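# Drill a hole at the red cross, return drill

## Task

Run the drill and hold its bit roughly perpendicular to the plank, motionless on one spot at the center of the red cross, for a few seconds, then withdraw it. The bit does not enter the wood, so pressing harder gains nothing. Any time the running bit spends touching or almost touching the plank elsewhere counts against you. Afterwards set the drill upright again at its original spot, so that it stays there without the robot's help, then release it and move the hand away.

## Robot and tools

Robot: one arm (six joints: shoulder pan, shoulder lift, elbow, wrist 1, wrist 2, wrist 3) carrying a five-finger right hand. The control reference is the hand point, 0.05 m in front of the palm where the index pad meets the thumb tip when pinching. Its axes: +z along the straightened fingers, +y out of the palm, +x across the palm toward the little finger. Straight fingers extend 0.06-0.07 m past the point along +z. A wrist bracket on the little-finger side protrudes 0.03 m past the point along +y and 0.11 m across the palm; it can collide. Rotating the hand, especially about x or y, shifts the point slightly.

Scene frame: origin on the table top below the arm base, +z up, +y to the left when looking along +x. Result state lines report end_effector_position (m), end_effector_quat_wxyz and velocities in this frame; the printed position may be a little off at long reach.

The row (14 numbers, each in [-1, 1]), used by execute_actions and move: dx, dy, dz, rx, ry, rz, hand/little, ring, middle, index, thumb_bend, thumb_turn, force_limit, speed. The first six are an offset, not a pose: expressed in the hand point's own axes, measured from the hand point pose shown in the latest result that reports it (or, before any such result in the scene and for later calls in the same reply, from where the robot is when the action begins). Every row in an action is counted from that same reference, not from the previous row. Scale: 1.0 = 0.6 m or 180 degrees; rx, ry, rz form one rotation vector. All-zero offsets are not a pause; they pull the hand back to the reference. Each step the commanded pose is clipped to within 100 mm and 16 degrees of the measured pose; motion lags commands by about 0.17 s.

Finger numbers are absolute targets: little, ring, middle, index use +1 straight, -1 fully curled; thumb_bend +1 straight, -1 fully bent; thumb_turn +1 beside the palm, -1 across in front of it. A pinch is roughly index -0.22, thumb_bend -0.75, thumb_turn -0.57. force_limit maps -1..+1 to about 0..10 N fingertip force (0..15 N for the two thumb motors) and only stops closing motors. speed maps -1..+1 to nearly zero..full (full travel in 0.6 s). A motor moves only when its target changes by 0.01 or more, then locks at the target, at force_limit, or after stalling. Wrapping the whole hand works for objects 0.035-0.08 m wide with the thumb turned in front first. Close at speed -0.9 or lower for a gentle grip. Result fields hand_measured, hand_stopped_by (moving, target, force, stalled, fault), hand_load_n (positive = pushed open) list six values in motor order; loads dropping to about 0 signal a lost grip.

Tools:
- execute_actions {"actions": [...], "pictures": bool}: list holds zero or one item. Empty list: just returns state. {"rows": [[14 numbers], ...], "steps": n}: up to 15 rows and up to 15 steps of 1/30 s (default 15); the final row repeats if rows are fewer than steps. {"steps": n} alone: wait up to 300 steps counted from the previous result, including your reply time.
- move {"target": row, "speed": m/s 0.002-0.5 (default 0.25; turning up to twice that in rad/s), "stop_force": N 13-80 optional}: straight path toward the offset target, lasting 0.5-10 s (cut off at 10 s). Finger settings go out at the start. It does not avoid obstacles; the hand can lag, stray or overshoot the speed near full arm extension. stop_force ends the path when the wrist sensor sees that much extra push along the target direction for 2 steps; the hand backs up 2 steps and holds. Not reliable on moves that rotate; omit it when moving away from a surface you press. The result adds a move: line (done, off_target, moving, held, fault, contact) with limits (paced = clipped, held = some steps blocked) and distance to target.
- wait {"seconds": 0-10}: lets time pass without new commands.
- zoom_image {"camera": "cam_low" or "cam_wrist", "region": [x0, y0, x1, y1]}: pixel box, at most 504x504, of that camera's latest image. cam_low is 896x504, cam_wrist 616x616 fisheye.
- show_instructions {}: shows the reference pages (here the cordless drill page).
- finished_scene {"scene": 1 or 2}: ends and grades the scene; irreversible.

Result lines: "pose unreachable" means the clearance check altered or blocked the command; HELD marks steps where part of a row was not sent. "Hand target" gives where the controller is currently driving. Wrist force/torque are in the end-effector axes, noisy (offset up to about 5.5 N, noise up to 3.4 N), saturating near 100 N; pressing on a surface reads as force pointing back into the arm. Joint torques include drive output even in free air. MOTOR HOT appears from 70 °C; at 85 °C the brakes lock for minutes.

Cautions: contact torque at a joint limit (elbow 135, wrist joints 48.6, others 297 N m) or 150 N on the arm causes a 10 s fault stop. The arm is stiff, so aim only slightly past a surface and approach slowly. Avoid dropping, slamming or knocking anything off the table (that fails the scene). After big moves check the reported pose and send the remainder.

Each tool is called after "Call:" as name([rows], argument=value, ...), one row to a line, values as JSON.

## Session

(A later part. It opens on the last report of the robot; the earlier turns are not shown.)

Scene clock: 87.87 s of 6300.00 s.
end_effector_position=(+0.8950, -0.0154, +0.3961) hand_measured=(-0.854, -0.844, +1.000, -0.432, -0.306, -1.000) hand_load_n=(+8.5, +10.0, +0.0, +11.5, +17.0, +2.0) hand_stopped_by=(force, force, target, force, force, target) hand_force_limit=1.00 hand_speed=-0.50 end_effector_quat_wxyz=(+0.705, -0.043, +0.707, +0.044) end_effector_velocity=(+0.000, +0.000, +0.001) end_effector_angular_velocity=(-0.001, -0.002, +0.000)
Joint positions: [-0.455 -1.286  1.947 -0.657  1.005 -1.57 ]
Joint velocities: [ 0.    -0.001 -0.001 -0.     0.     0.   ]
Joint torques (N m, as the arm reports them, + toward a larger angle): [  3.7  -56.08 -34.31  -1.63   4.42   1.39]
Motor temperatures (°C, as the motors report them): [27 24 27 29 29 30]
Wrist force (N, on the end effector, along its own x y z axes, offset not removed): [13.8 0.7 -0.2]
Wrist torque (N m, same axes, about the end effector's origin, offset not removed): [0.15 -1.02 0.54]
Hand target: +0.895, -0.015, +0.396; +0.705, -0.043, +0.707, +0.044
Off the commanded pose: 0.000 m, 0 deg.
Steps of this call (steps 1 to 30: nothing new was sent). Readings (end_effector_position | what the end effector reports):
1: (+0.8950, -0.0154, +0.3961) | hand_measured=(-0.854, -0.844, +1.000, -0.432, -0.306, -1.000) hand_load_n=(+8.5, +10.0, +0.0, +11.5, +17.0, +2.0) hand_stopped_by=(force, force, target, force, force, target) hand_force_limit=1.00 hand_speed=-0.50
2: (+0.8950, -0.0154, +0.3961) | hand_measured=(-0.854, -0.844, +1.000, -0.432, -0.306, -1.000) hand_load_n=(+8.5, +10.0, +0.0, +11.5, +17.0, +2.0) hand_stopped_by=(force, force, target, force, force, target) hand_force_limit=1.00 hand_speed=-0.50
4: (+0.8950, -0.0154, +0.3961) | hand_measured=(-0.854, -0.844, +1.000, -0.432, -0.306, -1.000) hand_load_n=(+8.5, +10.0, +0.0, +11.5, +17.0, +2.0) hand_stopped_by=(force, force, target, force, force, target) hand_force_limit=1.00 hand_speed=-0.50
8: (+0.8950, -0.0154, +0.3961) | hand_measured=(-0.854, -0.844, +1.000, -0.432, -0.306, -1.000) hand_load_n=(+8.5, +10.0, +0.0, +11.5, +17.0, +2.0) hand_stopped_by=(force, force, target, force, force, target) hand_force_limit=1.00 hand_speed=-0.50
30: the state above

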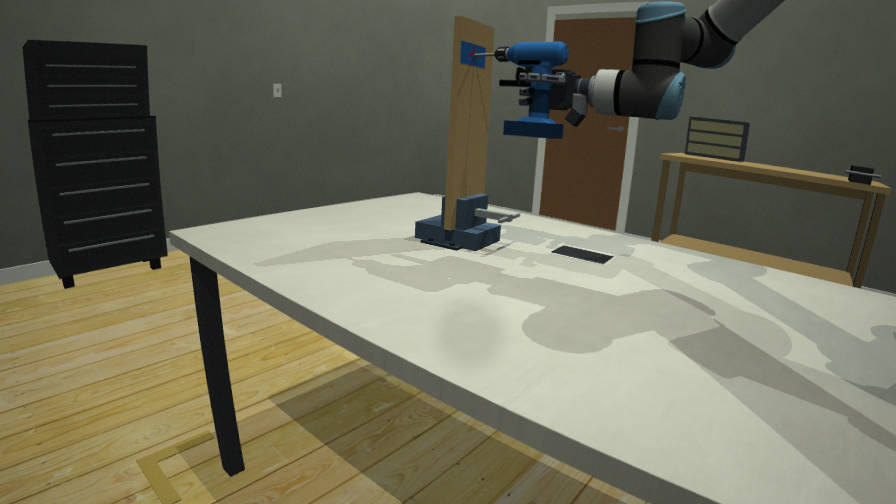

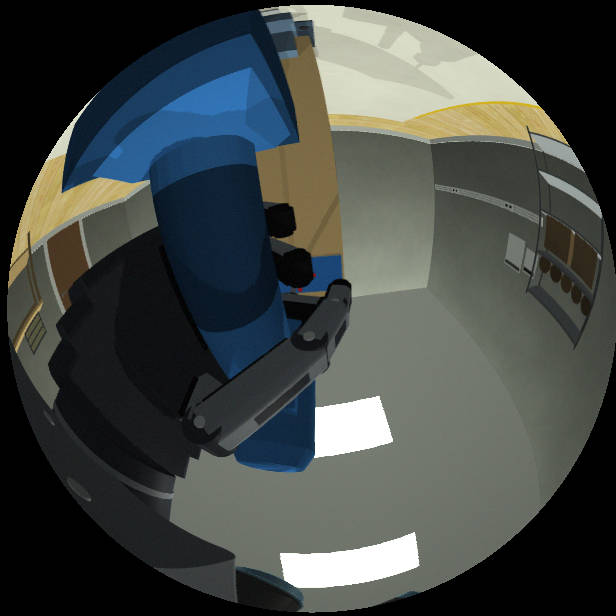

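Call:
execute_actions([
  {"rows": [[0,0,0,0,0,0,-1,-1,1,-0.8,-0.15,-1,1,-0.5],[0,0,0,0,0,0,-1,-1,1,-0.8,-0.15,-1,1,-0.5],[0,0,0,0,0,0,-1,-1,1,-0.8,-0.15,-1,1,-0.5],[0,0,0,0,0,0,-1,-1,1,-0.8,-0.15,-1,1,-0.5],[0,0,0,0,0,0,-1,-1,1,-0.8,-0.15,-1,1,-0.5],[0,0,0,0,0,0,-1,-1,1,-0.8,-0.15,-1,1,-0.5],[0,0,0,0,0,0,-1,-1,1,-0.8,-0.15,-1,1,-0.5],[0,0,0,0,0,0,-1,-1,1,-0.8,-0.15,-1,1,-0.5],[0,0,0,0,0,0,-1,-1,1,-0.8,-0.15,-1,1,-0.5],[0,0,0,0,0,0,-1,-1,1,-0.52,-0.15,-1,1,-0.5]], "steps": 15},
], pictures=false)

Call:
execute_actions([
  {"steps": 6},
])

Call:
zoom_image(camera="cam_low", region=[445, 25, 535, 95])

Scene clock: 94.37 s of 6300.00 s.
end_effector_position=(+0.8950, -0.0154, +0.3960) hand_measured=(-0.862, -0.846, +1.000, -0.514, -0.150, -1.000) hand_load_n=(+12.0, +11.0, +0.0, +0.5, +0.5, +0.0) hand_stopped_by=(force, force, target, moving, moving, target) hand_force_limit=1.00 hand_speed=-0.50 end_effector_quat_wxyz=(+0.705, -0.043, +0.707, +0.044) end_effector_velocity=(+0.000, -0.000, -0.000) end_effector_angular_velocity=(+0.000, +0.000, -0.000)
Joint positions: [-0.455 -1.286  1.947 -0.657  1.005 -1.57 ]
Joint velocities: [-0.  0.  0. -0.  0.  0.]
Joint torques (N m, as the arm reports them, + toward a larger angle): [  5.33 -59.91 -34.46  -1.52   3.36   0.61]
Motor temperatures (°C, as the motors report them): [27 24 27 29 29 30]
Wrist force (N, on the end effector, along its own x y z axes, offset not removed): [10.8 -1.6 -3.9]
Wrist torque (N m, same axes, about the end effector's origin, offset not removed): [0.01 -0.27 0.33]
Hand target: +0.895, -0.015, +0.396; +0.705, -0.043, +0.707, +0.044
Off the commanded pose: 0.000 m, 0 deg.
Steps of this call (steps 1 to 180: nothing new was sent; steps 181 to 195: all 15 steps of this action). Readings (end_effector_position | what the end effector reports):
181: (+0.8950, -0.0154, +0.3960) | hand_measured=(-0.854, -0.844, +1.000, -0.432, -0.306, -1.000) hand_load_n=(+8.5, +10.0, +0.0, +11.5, +17.0, +2.0) hand_stopped_by=(moving, moving, target, force, moving, target) hand_force_limit=1.00 hand_speed=-0.50
182: (+0.8950, -0.0154, +0.3960) | hand_measured=(-0.854, -0.844, +1.000, -0.432, -0.306, -1.000) hand_load_n=(+8.5, +10.0, +0.0, +11.5, +17.0, +2.0) hand_stopped_by=(moving, moving, target, force, moving, target) hand_force_limit=1.00 hand_speed=-0.50
184: (+0.8950, -0.0154, +0.3960) | hand_measured=(-0.862, -0.846, +1.000, -0.432, -0.292, -1.000) hand_load_n=(+12.5, +11.5, +0.0, +11.0, +15.0, +2.0) hand_stopped_by=(force, force, target, force, moving, target) hand_force_limit=1.00 hand_speed=-0.50
188: (+0.8950, -0.0154, +0.3960) | hand_measured=(-0.862, -0.846, +1.000, -0.432, -0.226, -1.000) hand_load_n=(+12.0, +11.0, +0.0, +5.5, +6.5, +1.5) hand_stopped_by=(force, force, target, force, moving, target) hand_force_limit=1.00 hand_speed=-0.50
195: the state above

Scene clock: 94.57 s of 6300.00 s.
end_effector_position=(+0.8950, -0.0154, +0.3960) hand_measured=(-0.862, -0.846, +1.000, -0.520, -0.150, -1.000) hand_load_n=(+12.0, +11.0, +0.0, +0.5, +0.5, +0.0) hand_stopped_by=(force, force, target, target, target, target) hand_force_limit=1.00 hand_speed=-0.50 end_effector_quat_wxyz=(+0.705, -0.043, +0.707, +0.044) end_effector_velocity=(-0.001, +0.001, +0.000) end_effector_angular_velocity=(+0.000, +0.000, +0.000)
Joint positions: [-0.455 -1.286  1.947 -0.657  1.005 -1.57 ]
Joint velocities: [ 0.    -0.001  0.002 -0.     0.     0.   ]
Joint torques (N m, as the arm reports them, + toward a larger angle): [  1.98 -62.08 -34.07  -1.66   3.45   0.5 ]
Motor temperatures (°C, as the motors report them): [27 24 27 29 29 30]
Wrist force (N, on the end effector, along its own x y z axes, offset not removed): [11.1 -1.2 -4.7]
Wrist torque (N m, same axes, about the end effector's origin, offset not removed): [0.29 -0.08 0.36]
Hand target: +0.895, -0.015, +0.396; +0.705, -0.043, +0.707, +0.044
Off the commanded pose: 0.000 m, 0 deg.
Steps of this call (steps 1 to 6: nothing new was sent). Readings (end_effector_position | what the end effector reports):
1: (+0.8950, -0.0154, +0.3960) | hand_measured=(-0.862, -0.846, +1.000, -0.520, -0.150, -1.000) hand_load_n=(+12.0, +11.0, +0.0, +0.5, +0.5, +0.0) hand_stopped_by=(force, force, target, moving, target, target) hand_force_limit=1.00 hand_speed=-0.50
2: (+0.8950, -0.0154, +0.3960) | hand_measured=(-0.862, -0.846, +1.000, -0.520, -0.150, -1.000) hand_load_n=(+12.0, +11.0, +0.0, +0.5, +0.5, +0.0) hand_stopped_by=(force, force, target, moving, target, target) hand_force_limit=1.00 hand_speed=-0.50
4: (+0.8950, -0.0154, +0.3960) | hand_measured=(-0.862, -0.846, +1.000, -0.520, -0.150, -1.000) hand_load_n=(+12.0, +11.0, +0.0, +0.5, +0.5, +0.0) hand_stopped_by=(force, force, target, target, target, target) hand_force_limit=1.00 hand_speed=-0.50
6: the state above

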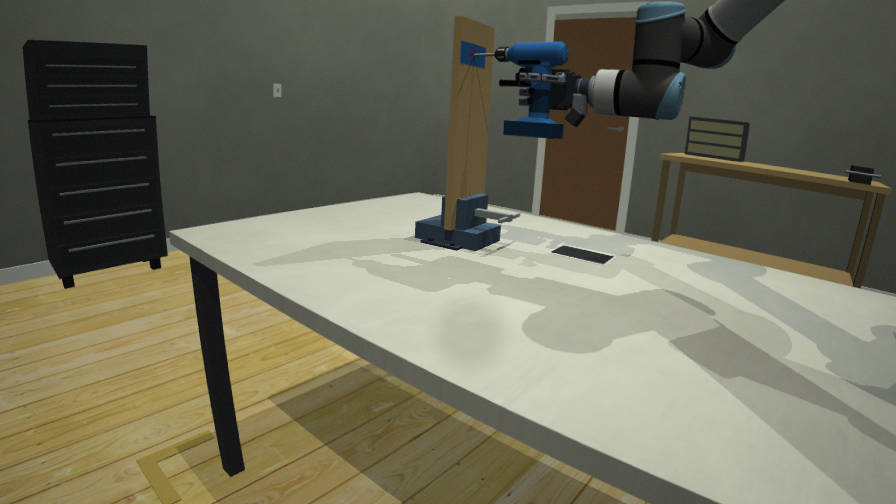

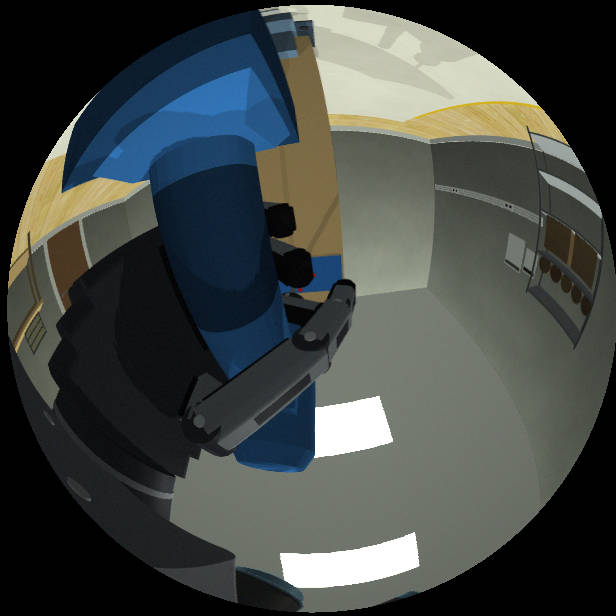

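Region (445, 25, 535, 95) of cam_low's 896x504 image, scaled by 5.600, with more detail than that image has.

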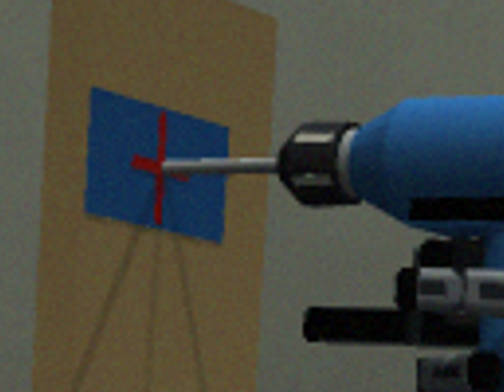

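Call:
execute_actions([
  {"rows": [[0,0,0,0,0,0,-1,-1,1,-0.8,-0.23,-1,1,-0.5]], "steps": 15},
])

Call:
zoom_image(camera="cam_low", region=[445, 25, 535, 95])

Scene clock: 96.87 s of 6300.00 s.
end_effector_position=(+0.8950, -0.0154, +0.3960) hand_measured=(-0.862, -0.846, +1.000, -0.670, -0.218, -1.000) hand_load_n=(+11.0, +10.0, +0.0, +11.0, +8.0, +0.0) hand_stopped_by=(force, force, target, force, stalled, target) hand_force_limit=1.00 hand_speed=-0.50 end_effector_quat_wxyz=(+0.705, -0.043, +0.707, +0.044) end_effector_velocity=(+0.000, -0.000, +0.001) end_effector_angular_velocity=(-0.001, -0.002, -0.000)
Joint positions: [-0.455 -1.286  1.947 -0.657  1.005 -1.57 ]
Joint velocities: [-0.    -0.001 -0.001  0.     0.     0.   ]
Joint torques (N m, as the arm reports them, + toward a larger angle): [ -5.4  -77.72 -35.31  -1.44   2.16   0.77]
Motor temperatures (°C, as the motors report them): [27 24 27 29 29 30]
Wrist force (N, on the end effector, along its own x y z axes, offset not removed): [7.7 2.2 -0.5]
Wrist torque (N m, same axes, about the end effector's origin, offset not removed): [0.43 0.19 0.12]
Hand target: +0.895, -0.015, +0.396; +0.705, -0.043, +0.707, +0.044
Off the commanded pose: 0.000 m, 0 deg.
Steps of this call (steps 1 to 54: nothing new was sent; steps 55 to 69: all 15 steps of this action). Readings (end_effector_position | what the end effector reports):
55: (+0.8950, -0.0154, +0.3960) | hand_measured=(-0.862, -0.846, +1.000, -0.520, -0.150, -1.000) hand_load_n=(+12.0, +11.0, +0.0, +0.5, +0.5, +0.0) hand_stopped_by=(force, force, target, moving, moving, target) hand_force_limit=1.00 hand_speed=-0.50
56: (+0.8950, -0.0154, +0.3960) | hand_measured=(-0.862, -0.846, +1.000, -0.520, -0.150, -1.000) hand_load_n=(+12.0, +11.0, +0.0, +0.5, +0.5, +0.0) hand_stopped_by=(force, force, target, moving, moving, target) hand_force_limit=1.00 hand_speed=-0.50
58: (+0.8950, -0.0154, +0.3960) | hand_measured=(-0.862, -0.846, +1.000, -0.544, -0.164, -1.000) hand_load_n=(+11.5, +11.0, +0.0, +3.0, +2.5, +0.0) hand_stopped_by=(force, force, target, moving, moving, target) hand_force_limit=1.00 hand_speed=-0.50
62: (+0.8950, -0.0154, +0.3960) | hand_measured=(-0.862, -0.846, +1.000, -0.654, -0.220, -1.000) hand_load_n=(+11.0, +10.0, +0.0, +10.0, +9.0, +0.0) hand_stopped_by=(force, force, target, moving, moving, target) hand_force_limit=1.00 hand_speed=-0.50
69: the state above

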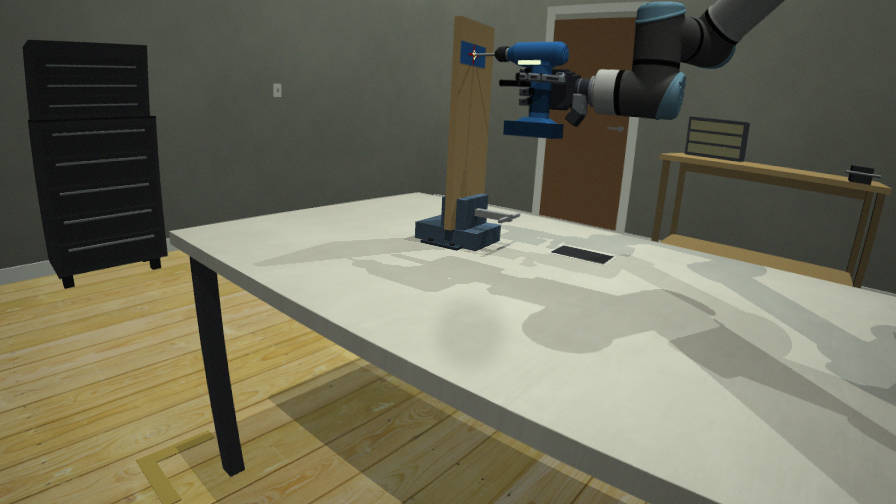

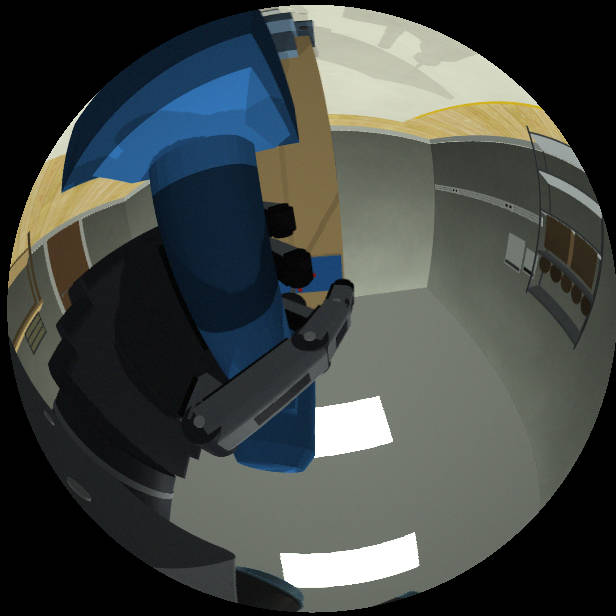

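Region (445, 25, 535, 95) of cam_low's 896x504 image, scaled by 5.600, with more detail than that image has.

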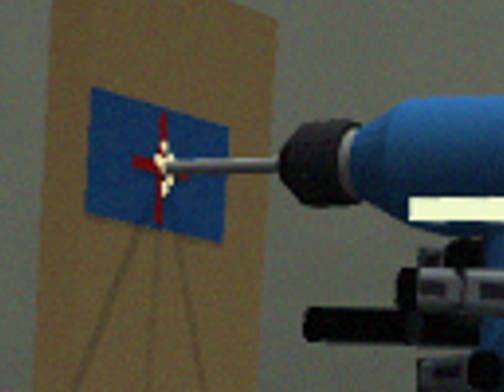

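Running with dust. Hold.

Call:
wait(seconds=3.5)

Call:
zoom_image(camera="cam_low", region=[445, 25, 535, 95])

Scene clock: 101.50 s of 6300.00 s.
end_effector_position=(+0.8950, -0.0154, +0.3960) hand_measured=(-0.862, -0.846, +1.000, -0.670, -0.218, -1.000) hand_load_n=(+11.0, +10.0, +0.0, +11.0, +8.0, +0.0) hand_stopped_by=(force, force, target, force, stalled, target) hand_force_limit=1.00 hand_speed=-0.50 end_effector_quat_wxyz=(+0.705, -0.043, +0.707, +0.044) end_effector_velocity=(+0.000, +0.001, +0.001) end_effector_angular_velocity=(-0.001, -0.002, +0.001)
Joint positions: [-0.455 -1.286  1.947 -0.657  1.005 -1.57 ]
Joint velocities: [ 0.001 -0.001 -0.    -0.001  0.    -0.001]
Joint torques (N m, as the arm reports them, + toward a larger angle): [ 10.15 -79.82 -34.71  -1.73   2.62   0.71]
Motor temperatures (°C, as the motors report them): [27 24 27 29 29 30]
Wrist force (N, on the end effector, along its own x y z axes, offset not removed): [11.3 -4.5 -2.5]
Wrist torque (N m, same axes, about the end effector's origin, offset not removed): [-0.62 -0.39 0.06]
Hand target: +0.895, -0.015, +0.396; +0.705, -0.043, +0.707, +0.044
Off the commanded pose: 0.000 m, 0 deg.
Steps of this call (steps 1 to 139: nothing new was sent). Readings (end_effector_position | what the end effector reports):
1: (+0.8950, -0.0154, +0.3960) | hand_measured=(-0.862, -0.846, +1.000, -0.670, -0.218, -1.000) hand_load_n=(+11.0, +10.0, +0.0, +11.0, +8.0, +0.0) hand_stopped_by=(force, force, target, force, stalled, target) hand_force_limit=1.00 hand_speed=-0.50
2: (+0.8950, -0.0154, +0.3960) | hand_measured=(-0.862, -0.846, +1.000, -0.670, -0.218, -1.000) hand_load_n=(+11.0, +10.0, +0.0, +11.0, +8.0, +0.0) hand_stopped_by=(force, force, target, force, stalled, target) hand_force_limit=1.00 hand_speed=-0.50
4: (+0.8950, -0.0154, +0.3960) | hand_measured=(-0.862, -0.846, +1.000, -0.670, -0.218, -1.000) hand_load_n=(+11.0, +10.0, +0.0, +11.0, +8.0, +0.0) hand_stopped_by=(force, force, target, force, stalled, target) hand_force_limit=1.00 hand_speed=-0.50
8: (+0.8950, -0.0154, +0.3960) | hand_measured=(-0.862, -0.846, +1.000, -0.670, -0.218, -1.000) hand_load_n=(+11.0, +10.0, +0.0, +11.0, +8.0, +0.0) hand_stopped_by=(force, force, target, force, stalled, target) hand_force_limit=1.00 hand_speed=-0.50
139: the state above

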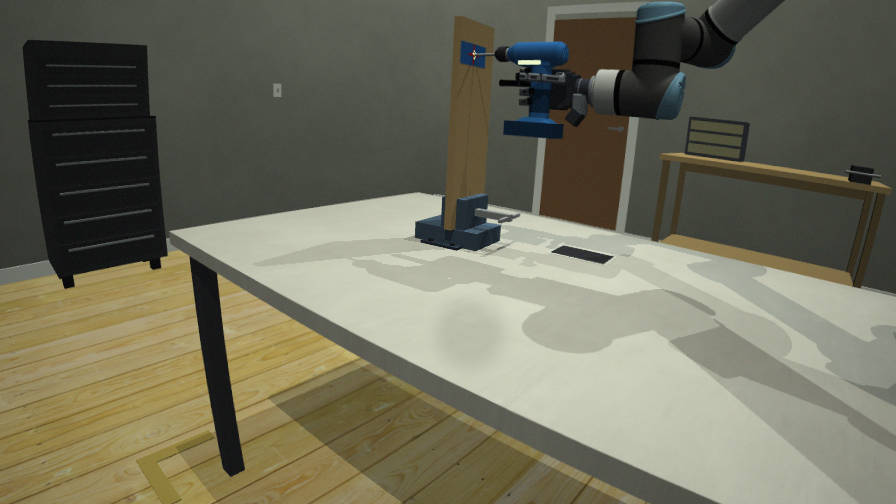

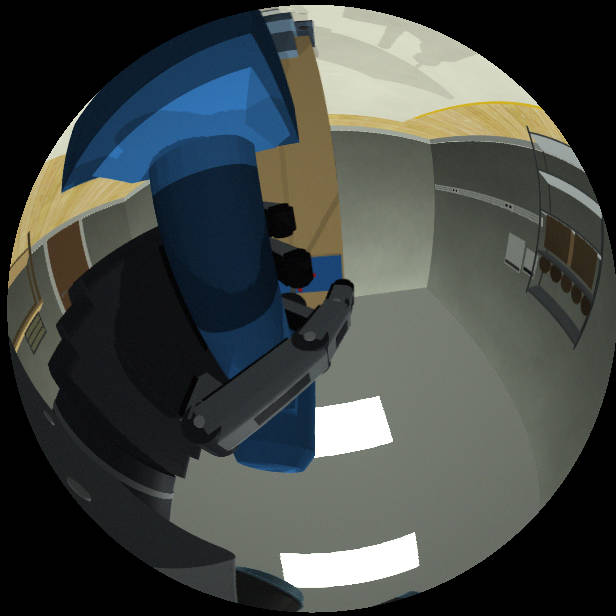

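Region (445, 25, 535, 95) of cam_low's 896x504 image, scaled by 5.600, with more detail than that image has.

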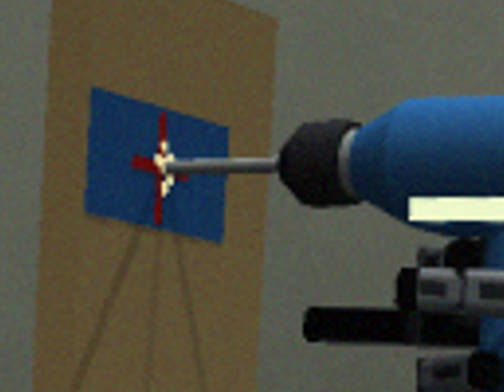

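Call:
execute_actions([
  {"rows": [[0,0,0,0,0,0,-1,-1,1,-0.52,-0.23,-1,1,-0.5]], "steps": 15},
])

Call:
zoom_image(camera="cam_low", region=[445, 25, 535, 95])

Scene clock: 103.67 s of 6300.00 s.
end_effector_position=(+0.8950, -0.0154, +0.3960) hand_measured=(-0.862, -0.846, +1.000, -0.522, -0.218, -1.000) hand_load_n=(+10.5, +10.0, +0.0, -6.0, +9.0, +1.0) hand_stopped_by=(force, force, target, target, stalled, target) hand_force_limit=1.00 hand_speed=-0.50 end_effector_quat_wxyz=(+0.705, -0.043, +0.707, +0.044) end_effector_velocity=(+0.000, +0.001, +0.001) end_effector_angular_velocity=(-0.001, -0.002, +0.001)
Joint positions: [-0.455 -1.286  1.947 -0.657  1.005 -1.57 ]
Joint velocities: [ 0.001 -0.    -0.001 -0.    -0.    -0.   ]
Joint torques (N m, as the arm reports them, + toward a larger angle): [  9.99 -78.63 -34.81  -1.55   2.38   0.67]
Motor temperatures (°C, as the motors report them): [27 24 27 29 29 30]
Wrist force (N, on the end effector, along its own x y z axes, offset not removed): [13.0 -6.2 -1.1]
Wrist torque (N m, same axes, about the end effector's origin, offset not removed): [-0.70 -0.68 0.21]
Hand target: +0.895, -0.015, +0.396; +0.705, -0.043, +0.707, +0.044
Off the commanded pose: 0.000 m, 0 deg.
Steps of this call (steps 1 to 50: nothing new was sent; steps 51 to 65: all 15 steps of this action). Readings (end_effector_position | what the end effector reports):
51: (+0.8950, -0.0154, +0.3960) | hand_measured=(-0.862, -0.846, +1.000, -0.670, -0.218, -1.000) hand_load_n=(+11.0, +10.0, +0.0, +11.0, +8.0, +0.0) hand_stopped_by=(force, force, target, moving, stalled, target) hand_force_limit=1.00 hand_speed=-0.50
52: (+0.8950, -0.0154, +0.3960) | hand_measured=(-0.862, -0.846, +1.000, -0.670, -0.218, -1.000) hand_load_n=(+11.0, +10.0, +0.0, +11.0, +8.0, +0.0) hand_stopped_by=(force, force, target, moving, stalled, target) hand_force_limit=1.00 hand_speed=-0.50
54: (+0.8950, -0.0154, +0.3960) | hand_measured=(-0.862, -0.846, +1.000, -0.646, -0.218, -1.000) hand_load_n=(+11.0, +10.0, +0.0, +2.5, +8.0, +0.5) hand_stopped_by=(force, force, target, moving, stalled, target) hand_force_limit=1.00 hand_speed=-0.50
58: (+0.8950, -0.0154, +0.3960) | hand_measured=(-0.862, -0.846, +1.000, -0.536, -0.218, -1.000) hand_load_n=(+11.0, +10.0, +0.0, -6.0, +9.0, +0.5) hand_stopped_by=(force, force, target, moving, stalled, target) hand_force_limit=1.00 hand_speed=-0.50
65: the state above

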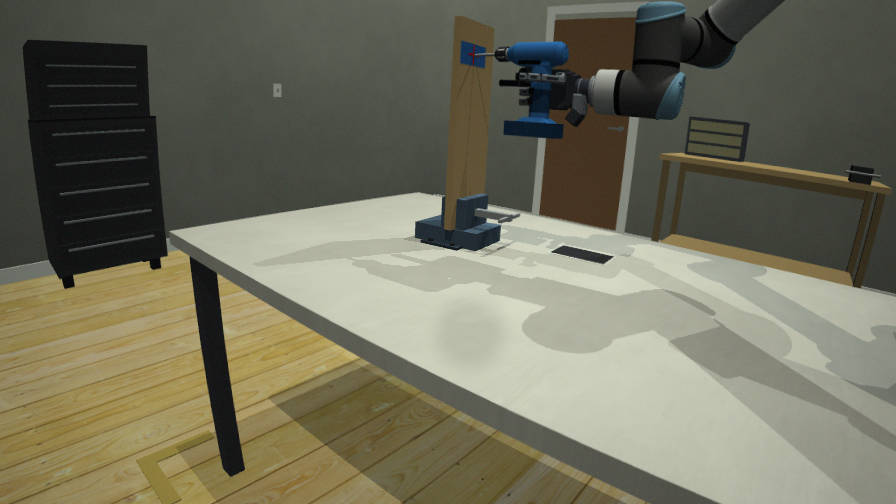

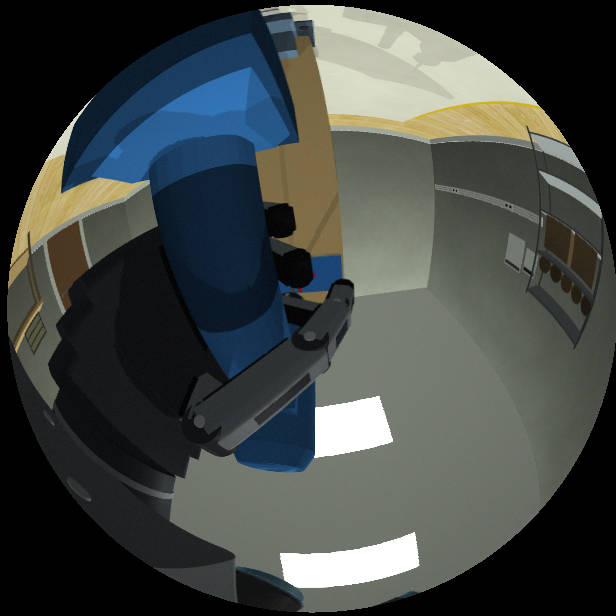

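Region (445, 25, 535, 95) of cam_low's 896x504 image, scaled by 5.600, with more detail than that image has.

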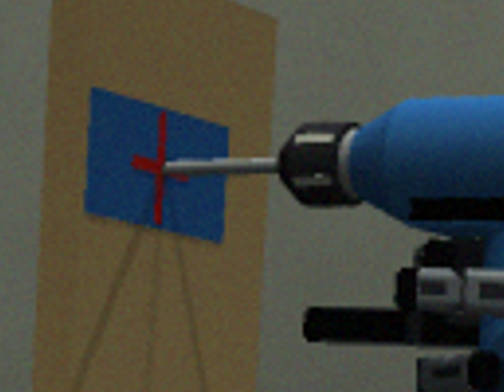

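Call:
move(target=[0.0, 0.0, -0.033, 0, 0, 0, -1, -1, 1, -0.52, -0.23, -1, 1, -0.5], speed=0.04)

Call:
zoom_image(camera="cam_low", region=[445, 25, 535, 95])

Call:
move(target=[0.415, -0.18, -0.146, 0, 0, 0, -1, -1, 1, -0.52, -0.23, -1, 1, -0.5], speed=0.12)

Call:
zoom_image(camera="cam_low", region=[500, 150, 710, 290])

Scene clock: 109.73 s of 6300.00 s.
end_effector_position=(+0.8756, -0.0178, +0.3961) hand_measured=(-0.862, -0.846, +1.000, -0.522, -0.218, -1.000) hand_load_n=(+10.5, +10.0, +0.0, -6.0, +9.0, +1.0) hand_stopped_by=(force, force, target, target, stalled, target) hand_force_limit=1.00 hand_speed=-0.50 end_effector_quat_wxyz=(+0.705, -0.043, +0.707, +0.044) end_effector_velocity=(-0.002, -0.001, -0.000) end_effector_angular_velocity=(-0.000, +0.000, -0.001)
Joint positions: [-0.473 -1.313  1.984 -0.667  0.988 -1.57 ]
Joint velocities: [-0.003 -0.003  0.005 -0.002 -0.002 -0.   ]
Joint torques (N m, as the arm reports them, + toward a larger angle): [-13.72 -85.76 -32.79  -6.35  -3.43  -1.78]
Motor temperatures (°C, as the motors report them): [27 24 27 29 29 30]
Wrist force (N, on the end effector, along its own x y z axes, offset not removed): [10.8 -0.9 -2.1]
Wrist torque (N m, same axes, about the end effector's origin, offset not removed): [0.18 -0.44 0.41]
Hand target: +0.875, -0.018, +0.396; +0.705, -0.043, +0.707, +0.044
Off the commanded pose: 0.000 m, 0 deg.
move: done

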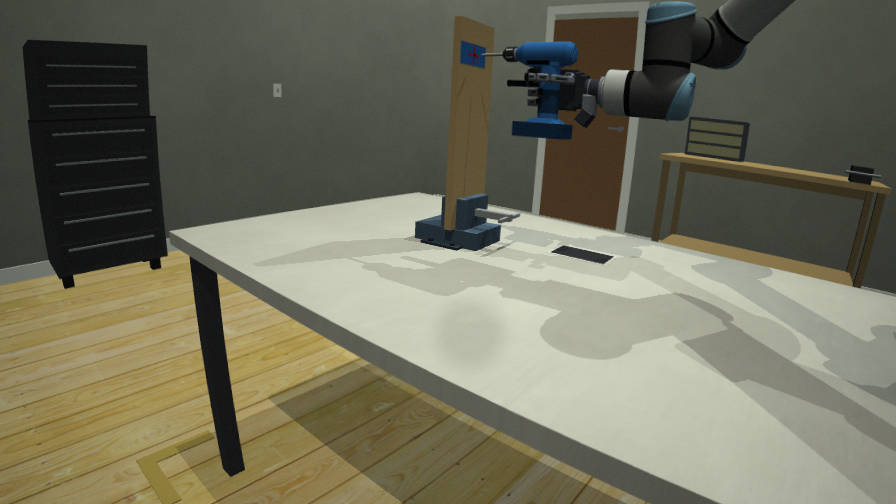

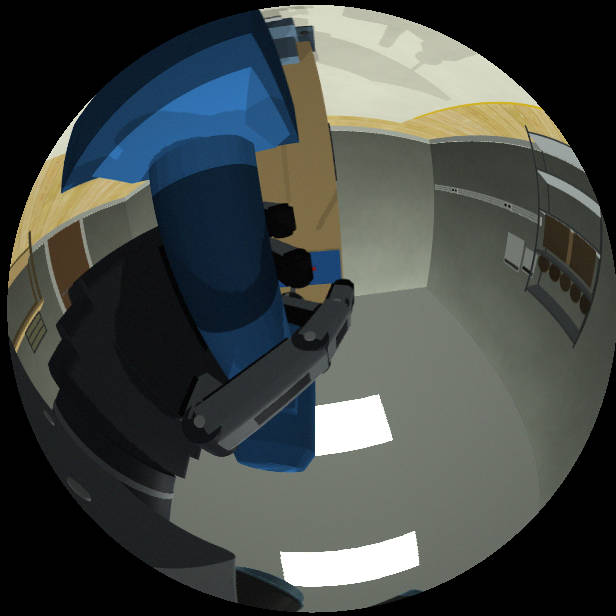

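Region (445, 25, 535, 95) of cam_low's 896x504 image, scaled by 5.600, with more detail than that image has.

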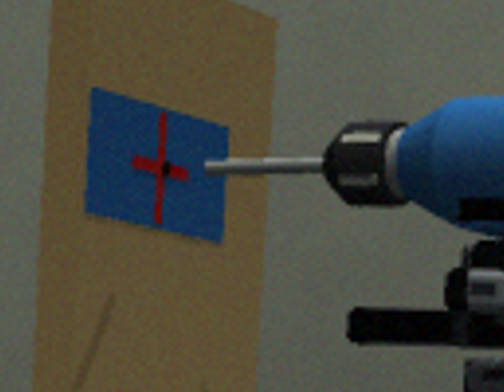

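Scene clock: 112.67 s of 6300.00 s.
end_effector_position=(+0.8018, -0.1357, +0.1476) hand_measured=(-0.862, -0.846, +1.000, -0.522, -0.218, -1.000) hand_load_n=(+10.5, +10.0, +0.0, -6.0, +9.0, +1.0) hand_stopped_by=(force, force, target, target, stalled, target) hand_force_limit=1.00 hand_speed=-0.50 end_effector_quat_wxyz=(+0.705, -0.043, +0.707, +0.044) end_effector_velocity=(-0.001, -0.001, -0.003) end_effector_angular_velocity=(+0.002, +0.001, -0.000)
Joint positions: [-0.711 -0.991  2.15  -1.155  0.75  -1.571]
Joint velocities: [-0.002  0.005  0.001 -0.005 -0.002  0.001]
Joint torques (N m, as the arm reports them, + toward a larger angle): [-13.49 -62.04 -13.9   -5.58  -3.2    1.89]
Motor temperatures (°C, as the motors report them): [27 24 27 29 29 30]
Wrist force (N, on the end effector, along its own x y z axes, offset not removed): [15.7 -0.4 -2.8]
Wrist torque (N m, same axes, about the end effector's origin, offset not removed): [0.07 -0.99 0.36]
Hand target: +0.802, -0.136, +0.147; +0.705, -0.043, +0.707, +0.044
Off the commanded pose: 0.001 m, 0 deg.
move: done

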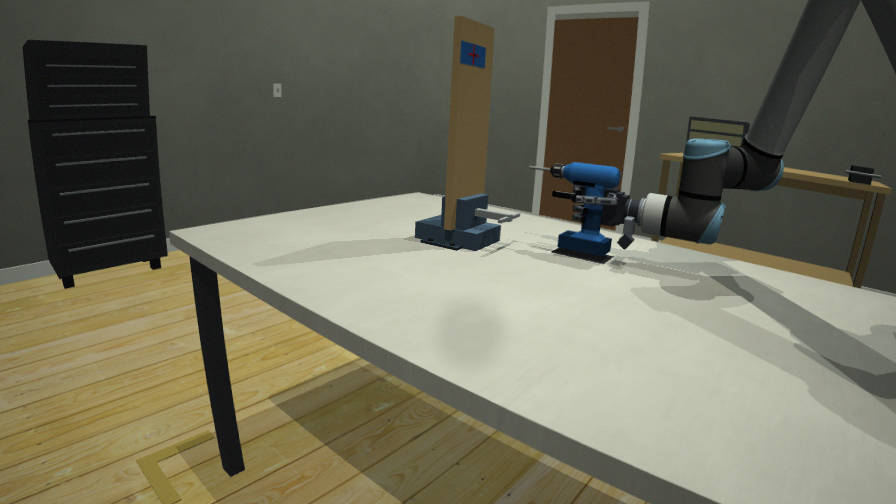

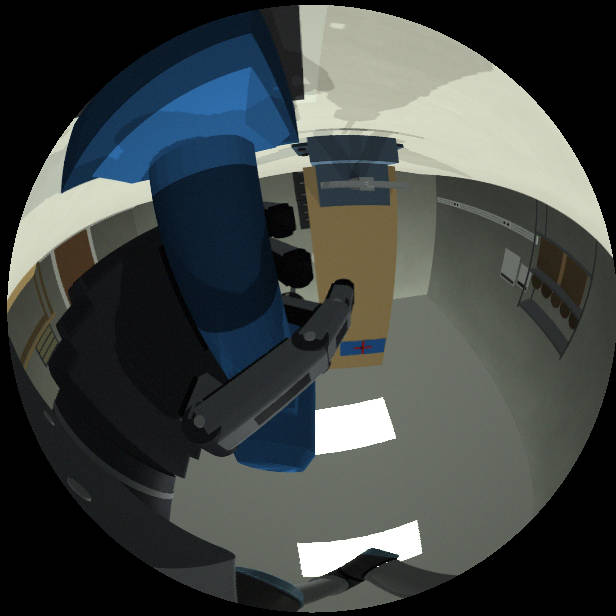

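Region (500, 150, 710, 290) of cam_low's 896x504 image, scaled by 2.400, with more detail than that image has.

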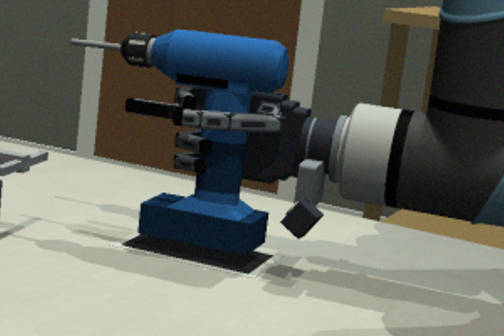

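Call:
move(target=[0.016, 0.0, 0.003, 0.011, 0, 0, -1, -1, 1, -0.52, -0.23, -1, 1, -0.5], speed=0.025)

Call:
move(target=[0.012, 0.0, 0.0, 0, 0, 0, -1, -1, 1, -0.52, -0.23, -1, 1, -0.5], speed=0.005, stop_force=13)

Call:
zoom_image(camera="cam_low", region=[500, 150, 710, 290])

Scene clock: 118.00 s of 6300.00 s.
end_effector_position=(+0.8035, -0.1355, +0.1383) hand_measured=(-0.862, -0.846, +1.000, -0.522, -0.218, -1.000) hand_load_n=(+10.5, +10.0, +0.0, -6.0, +9.0, +1.0) hand_stopped_by=(force, force, target, target, stalled, target) hand_force_limit=1.00 hand_speed=-0.50 end_effector_quat_wxyz=(+0.705, -0.031, +0.707, +0.033) end_effector_velocity=(-0.000, -0.000, -0.003) end_effector_angular_velocity=(+0.000, +0.001, -0.010)
Joint positions: [-0.7   -0.978  2.159 -1.177  0.794 -1.571]
Joint velocities: [ 0.002  0.004  0.003 -0.006  0.013 -0.   ]
Joint torques (N m, as the arm reports them, + toward a larger angle): [  8.44 -65.77 -14.17  -5.66   3.92  -0.41]
Motor temperatures (°C, as the motors report them): [27 24 27 29 29 30]
Wrist force (N, on the end effector, along its own x y z axes, offset not removed): [14.1 -4.1 1.0]
Wrist torque (N m, same axes, about the end effector's origin, offset not removed): [-0.76 -0.73 0.39]
Hand target: +0.804, -0.136, +0.138; +0.705, -0.031, +0.707, +0.032
Off the commanded pose: 0.000 m, 0 deg.
move: done

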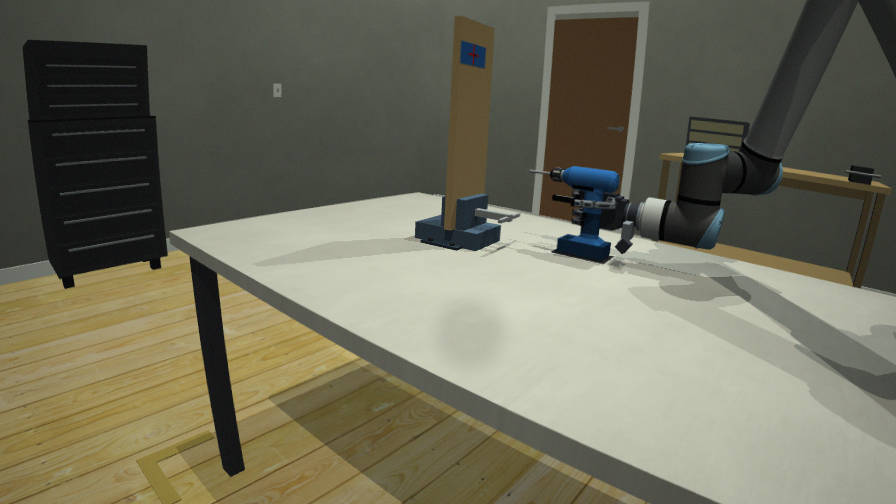

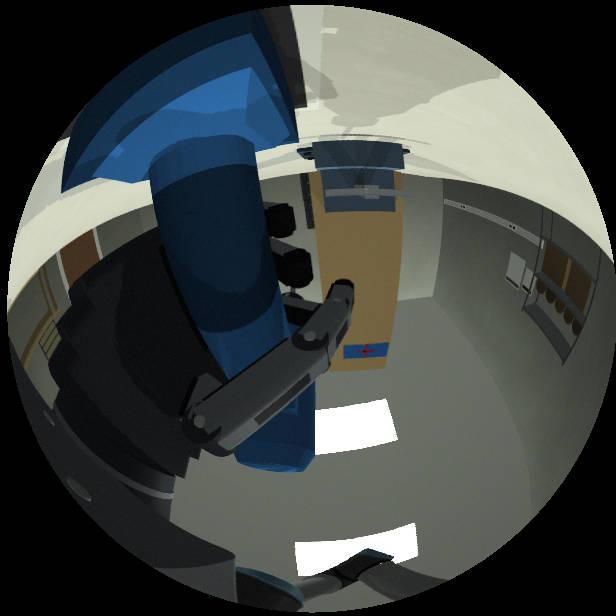

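Scene clock: 119.33 s of 6300.00 s.
end_effector_position=(+0.8035, -0.1355, +0.1335) hand_measured=(-0.862, -0.846, +1.000, -0.522, -0.216, -1.000) hand_load_n=(+11.0, +10.0, +0.0, -6.0, +9.0, +1.5) hand_stopped_by=(force, force, target, target, stalled, target) hand_force_limit=1.00 hand_speed=-0.50 end_effector_quat_wxyz=(+0.705, -0.032, +0.707, +0.033) end_effector_velocity=(-0.000, -0.000, +0.000) end_effector_angular_velocity=(+0.001, +0.002, -0.000)
Joint positions: [-0.7   -0.969  2.158 -1.185  0.794 -1.571]
Joint velocities: [-0.001 -0.001 -0.     0.004 -0.    -0.   ]
Joint torques (N m, as the arm reports them, + toward a larger angle): [-11.42 -86.56 -20.76   0.75  -2.39  -1.28]
Motor temperatures (°C, as the motors report them): [27 24 27 29 29 30]
Wrist force (N, on the end effector, along its own x y z axes, offset not removed): [-3.2 1.6 3.4]
Wrist torque (N m, same axes, about the end effector's origin, offset not removed): [-0.40 -0.62 0.16]
Hand target: +0.804, -0.136, +0.134; +0.705, -0.032, +0.707, +0.033
Off the commanded pose: 0.002 m, 0 deg.
move: contact

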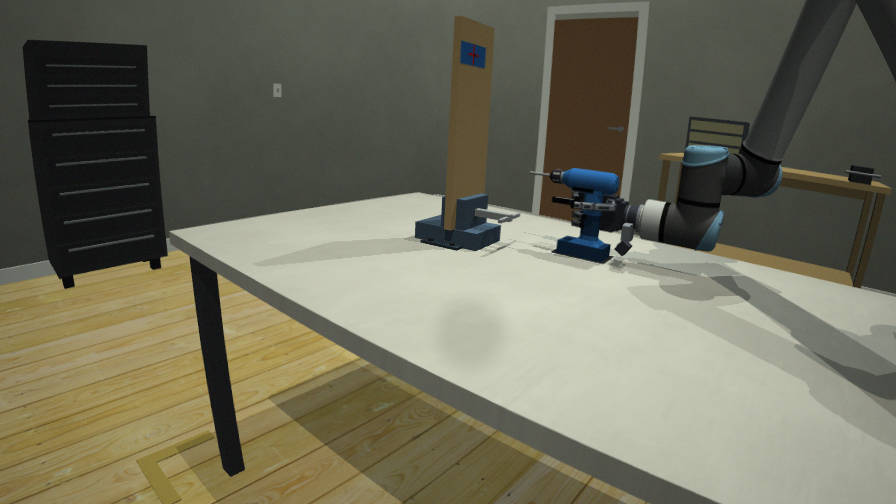

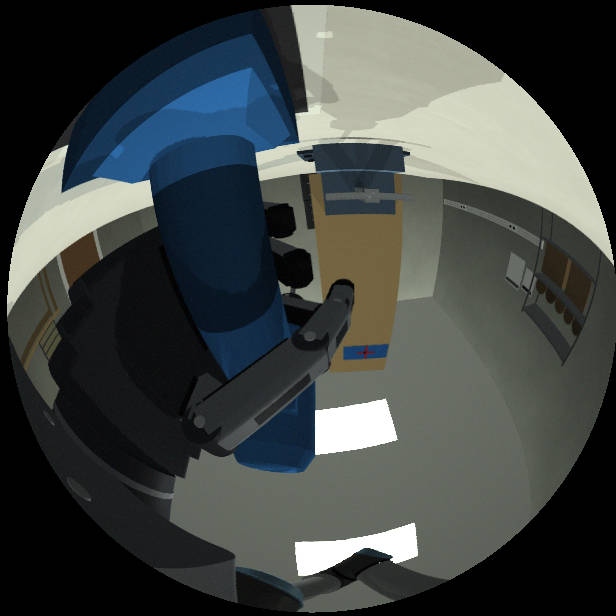

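Region (500, 150, 710, 290) of cam_low's 896x504 image, scaled by 2.400, with more detail than that image has.

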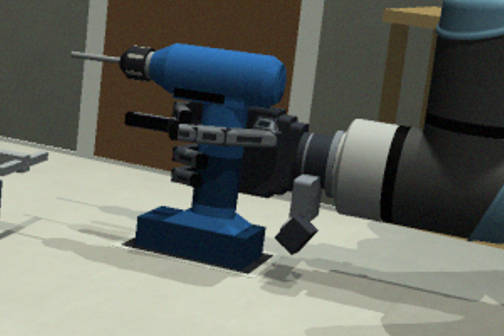

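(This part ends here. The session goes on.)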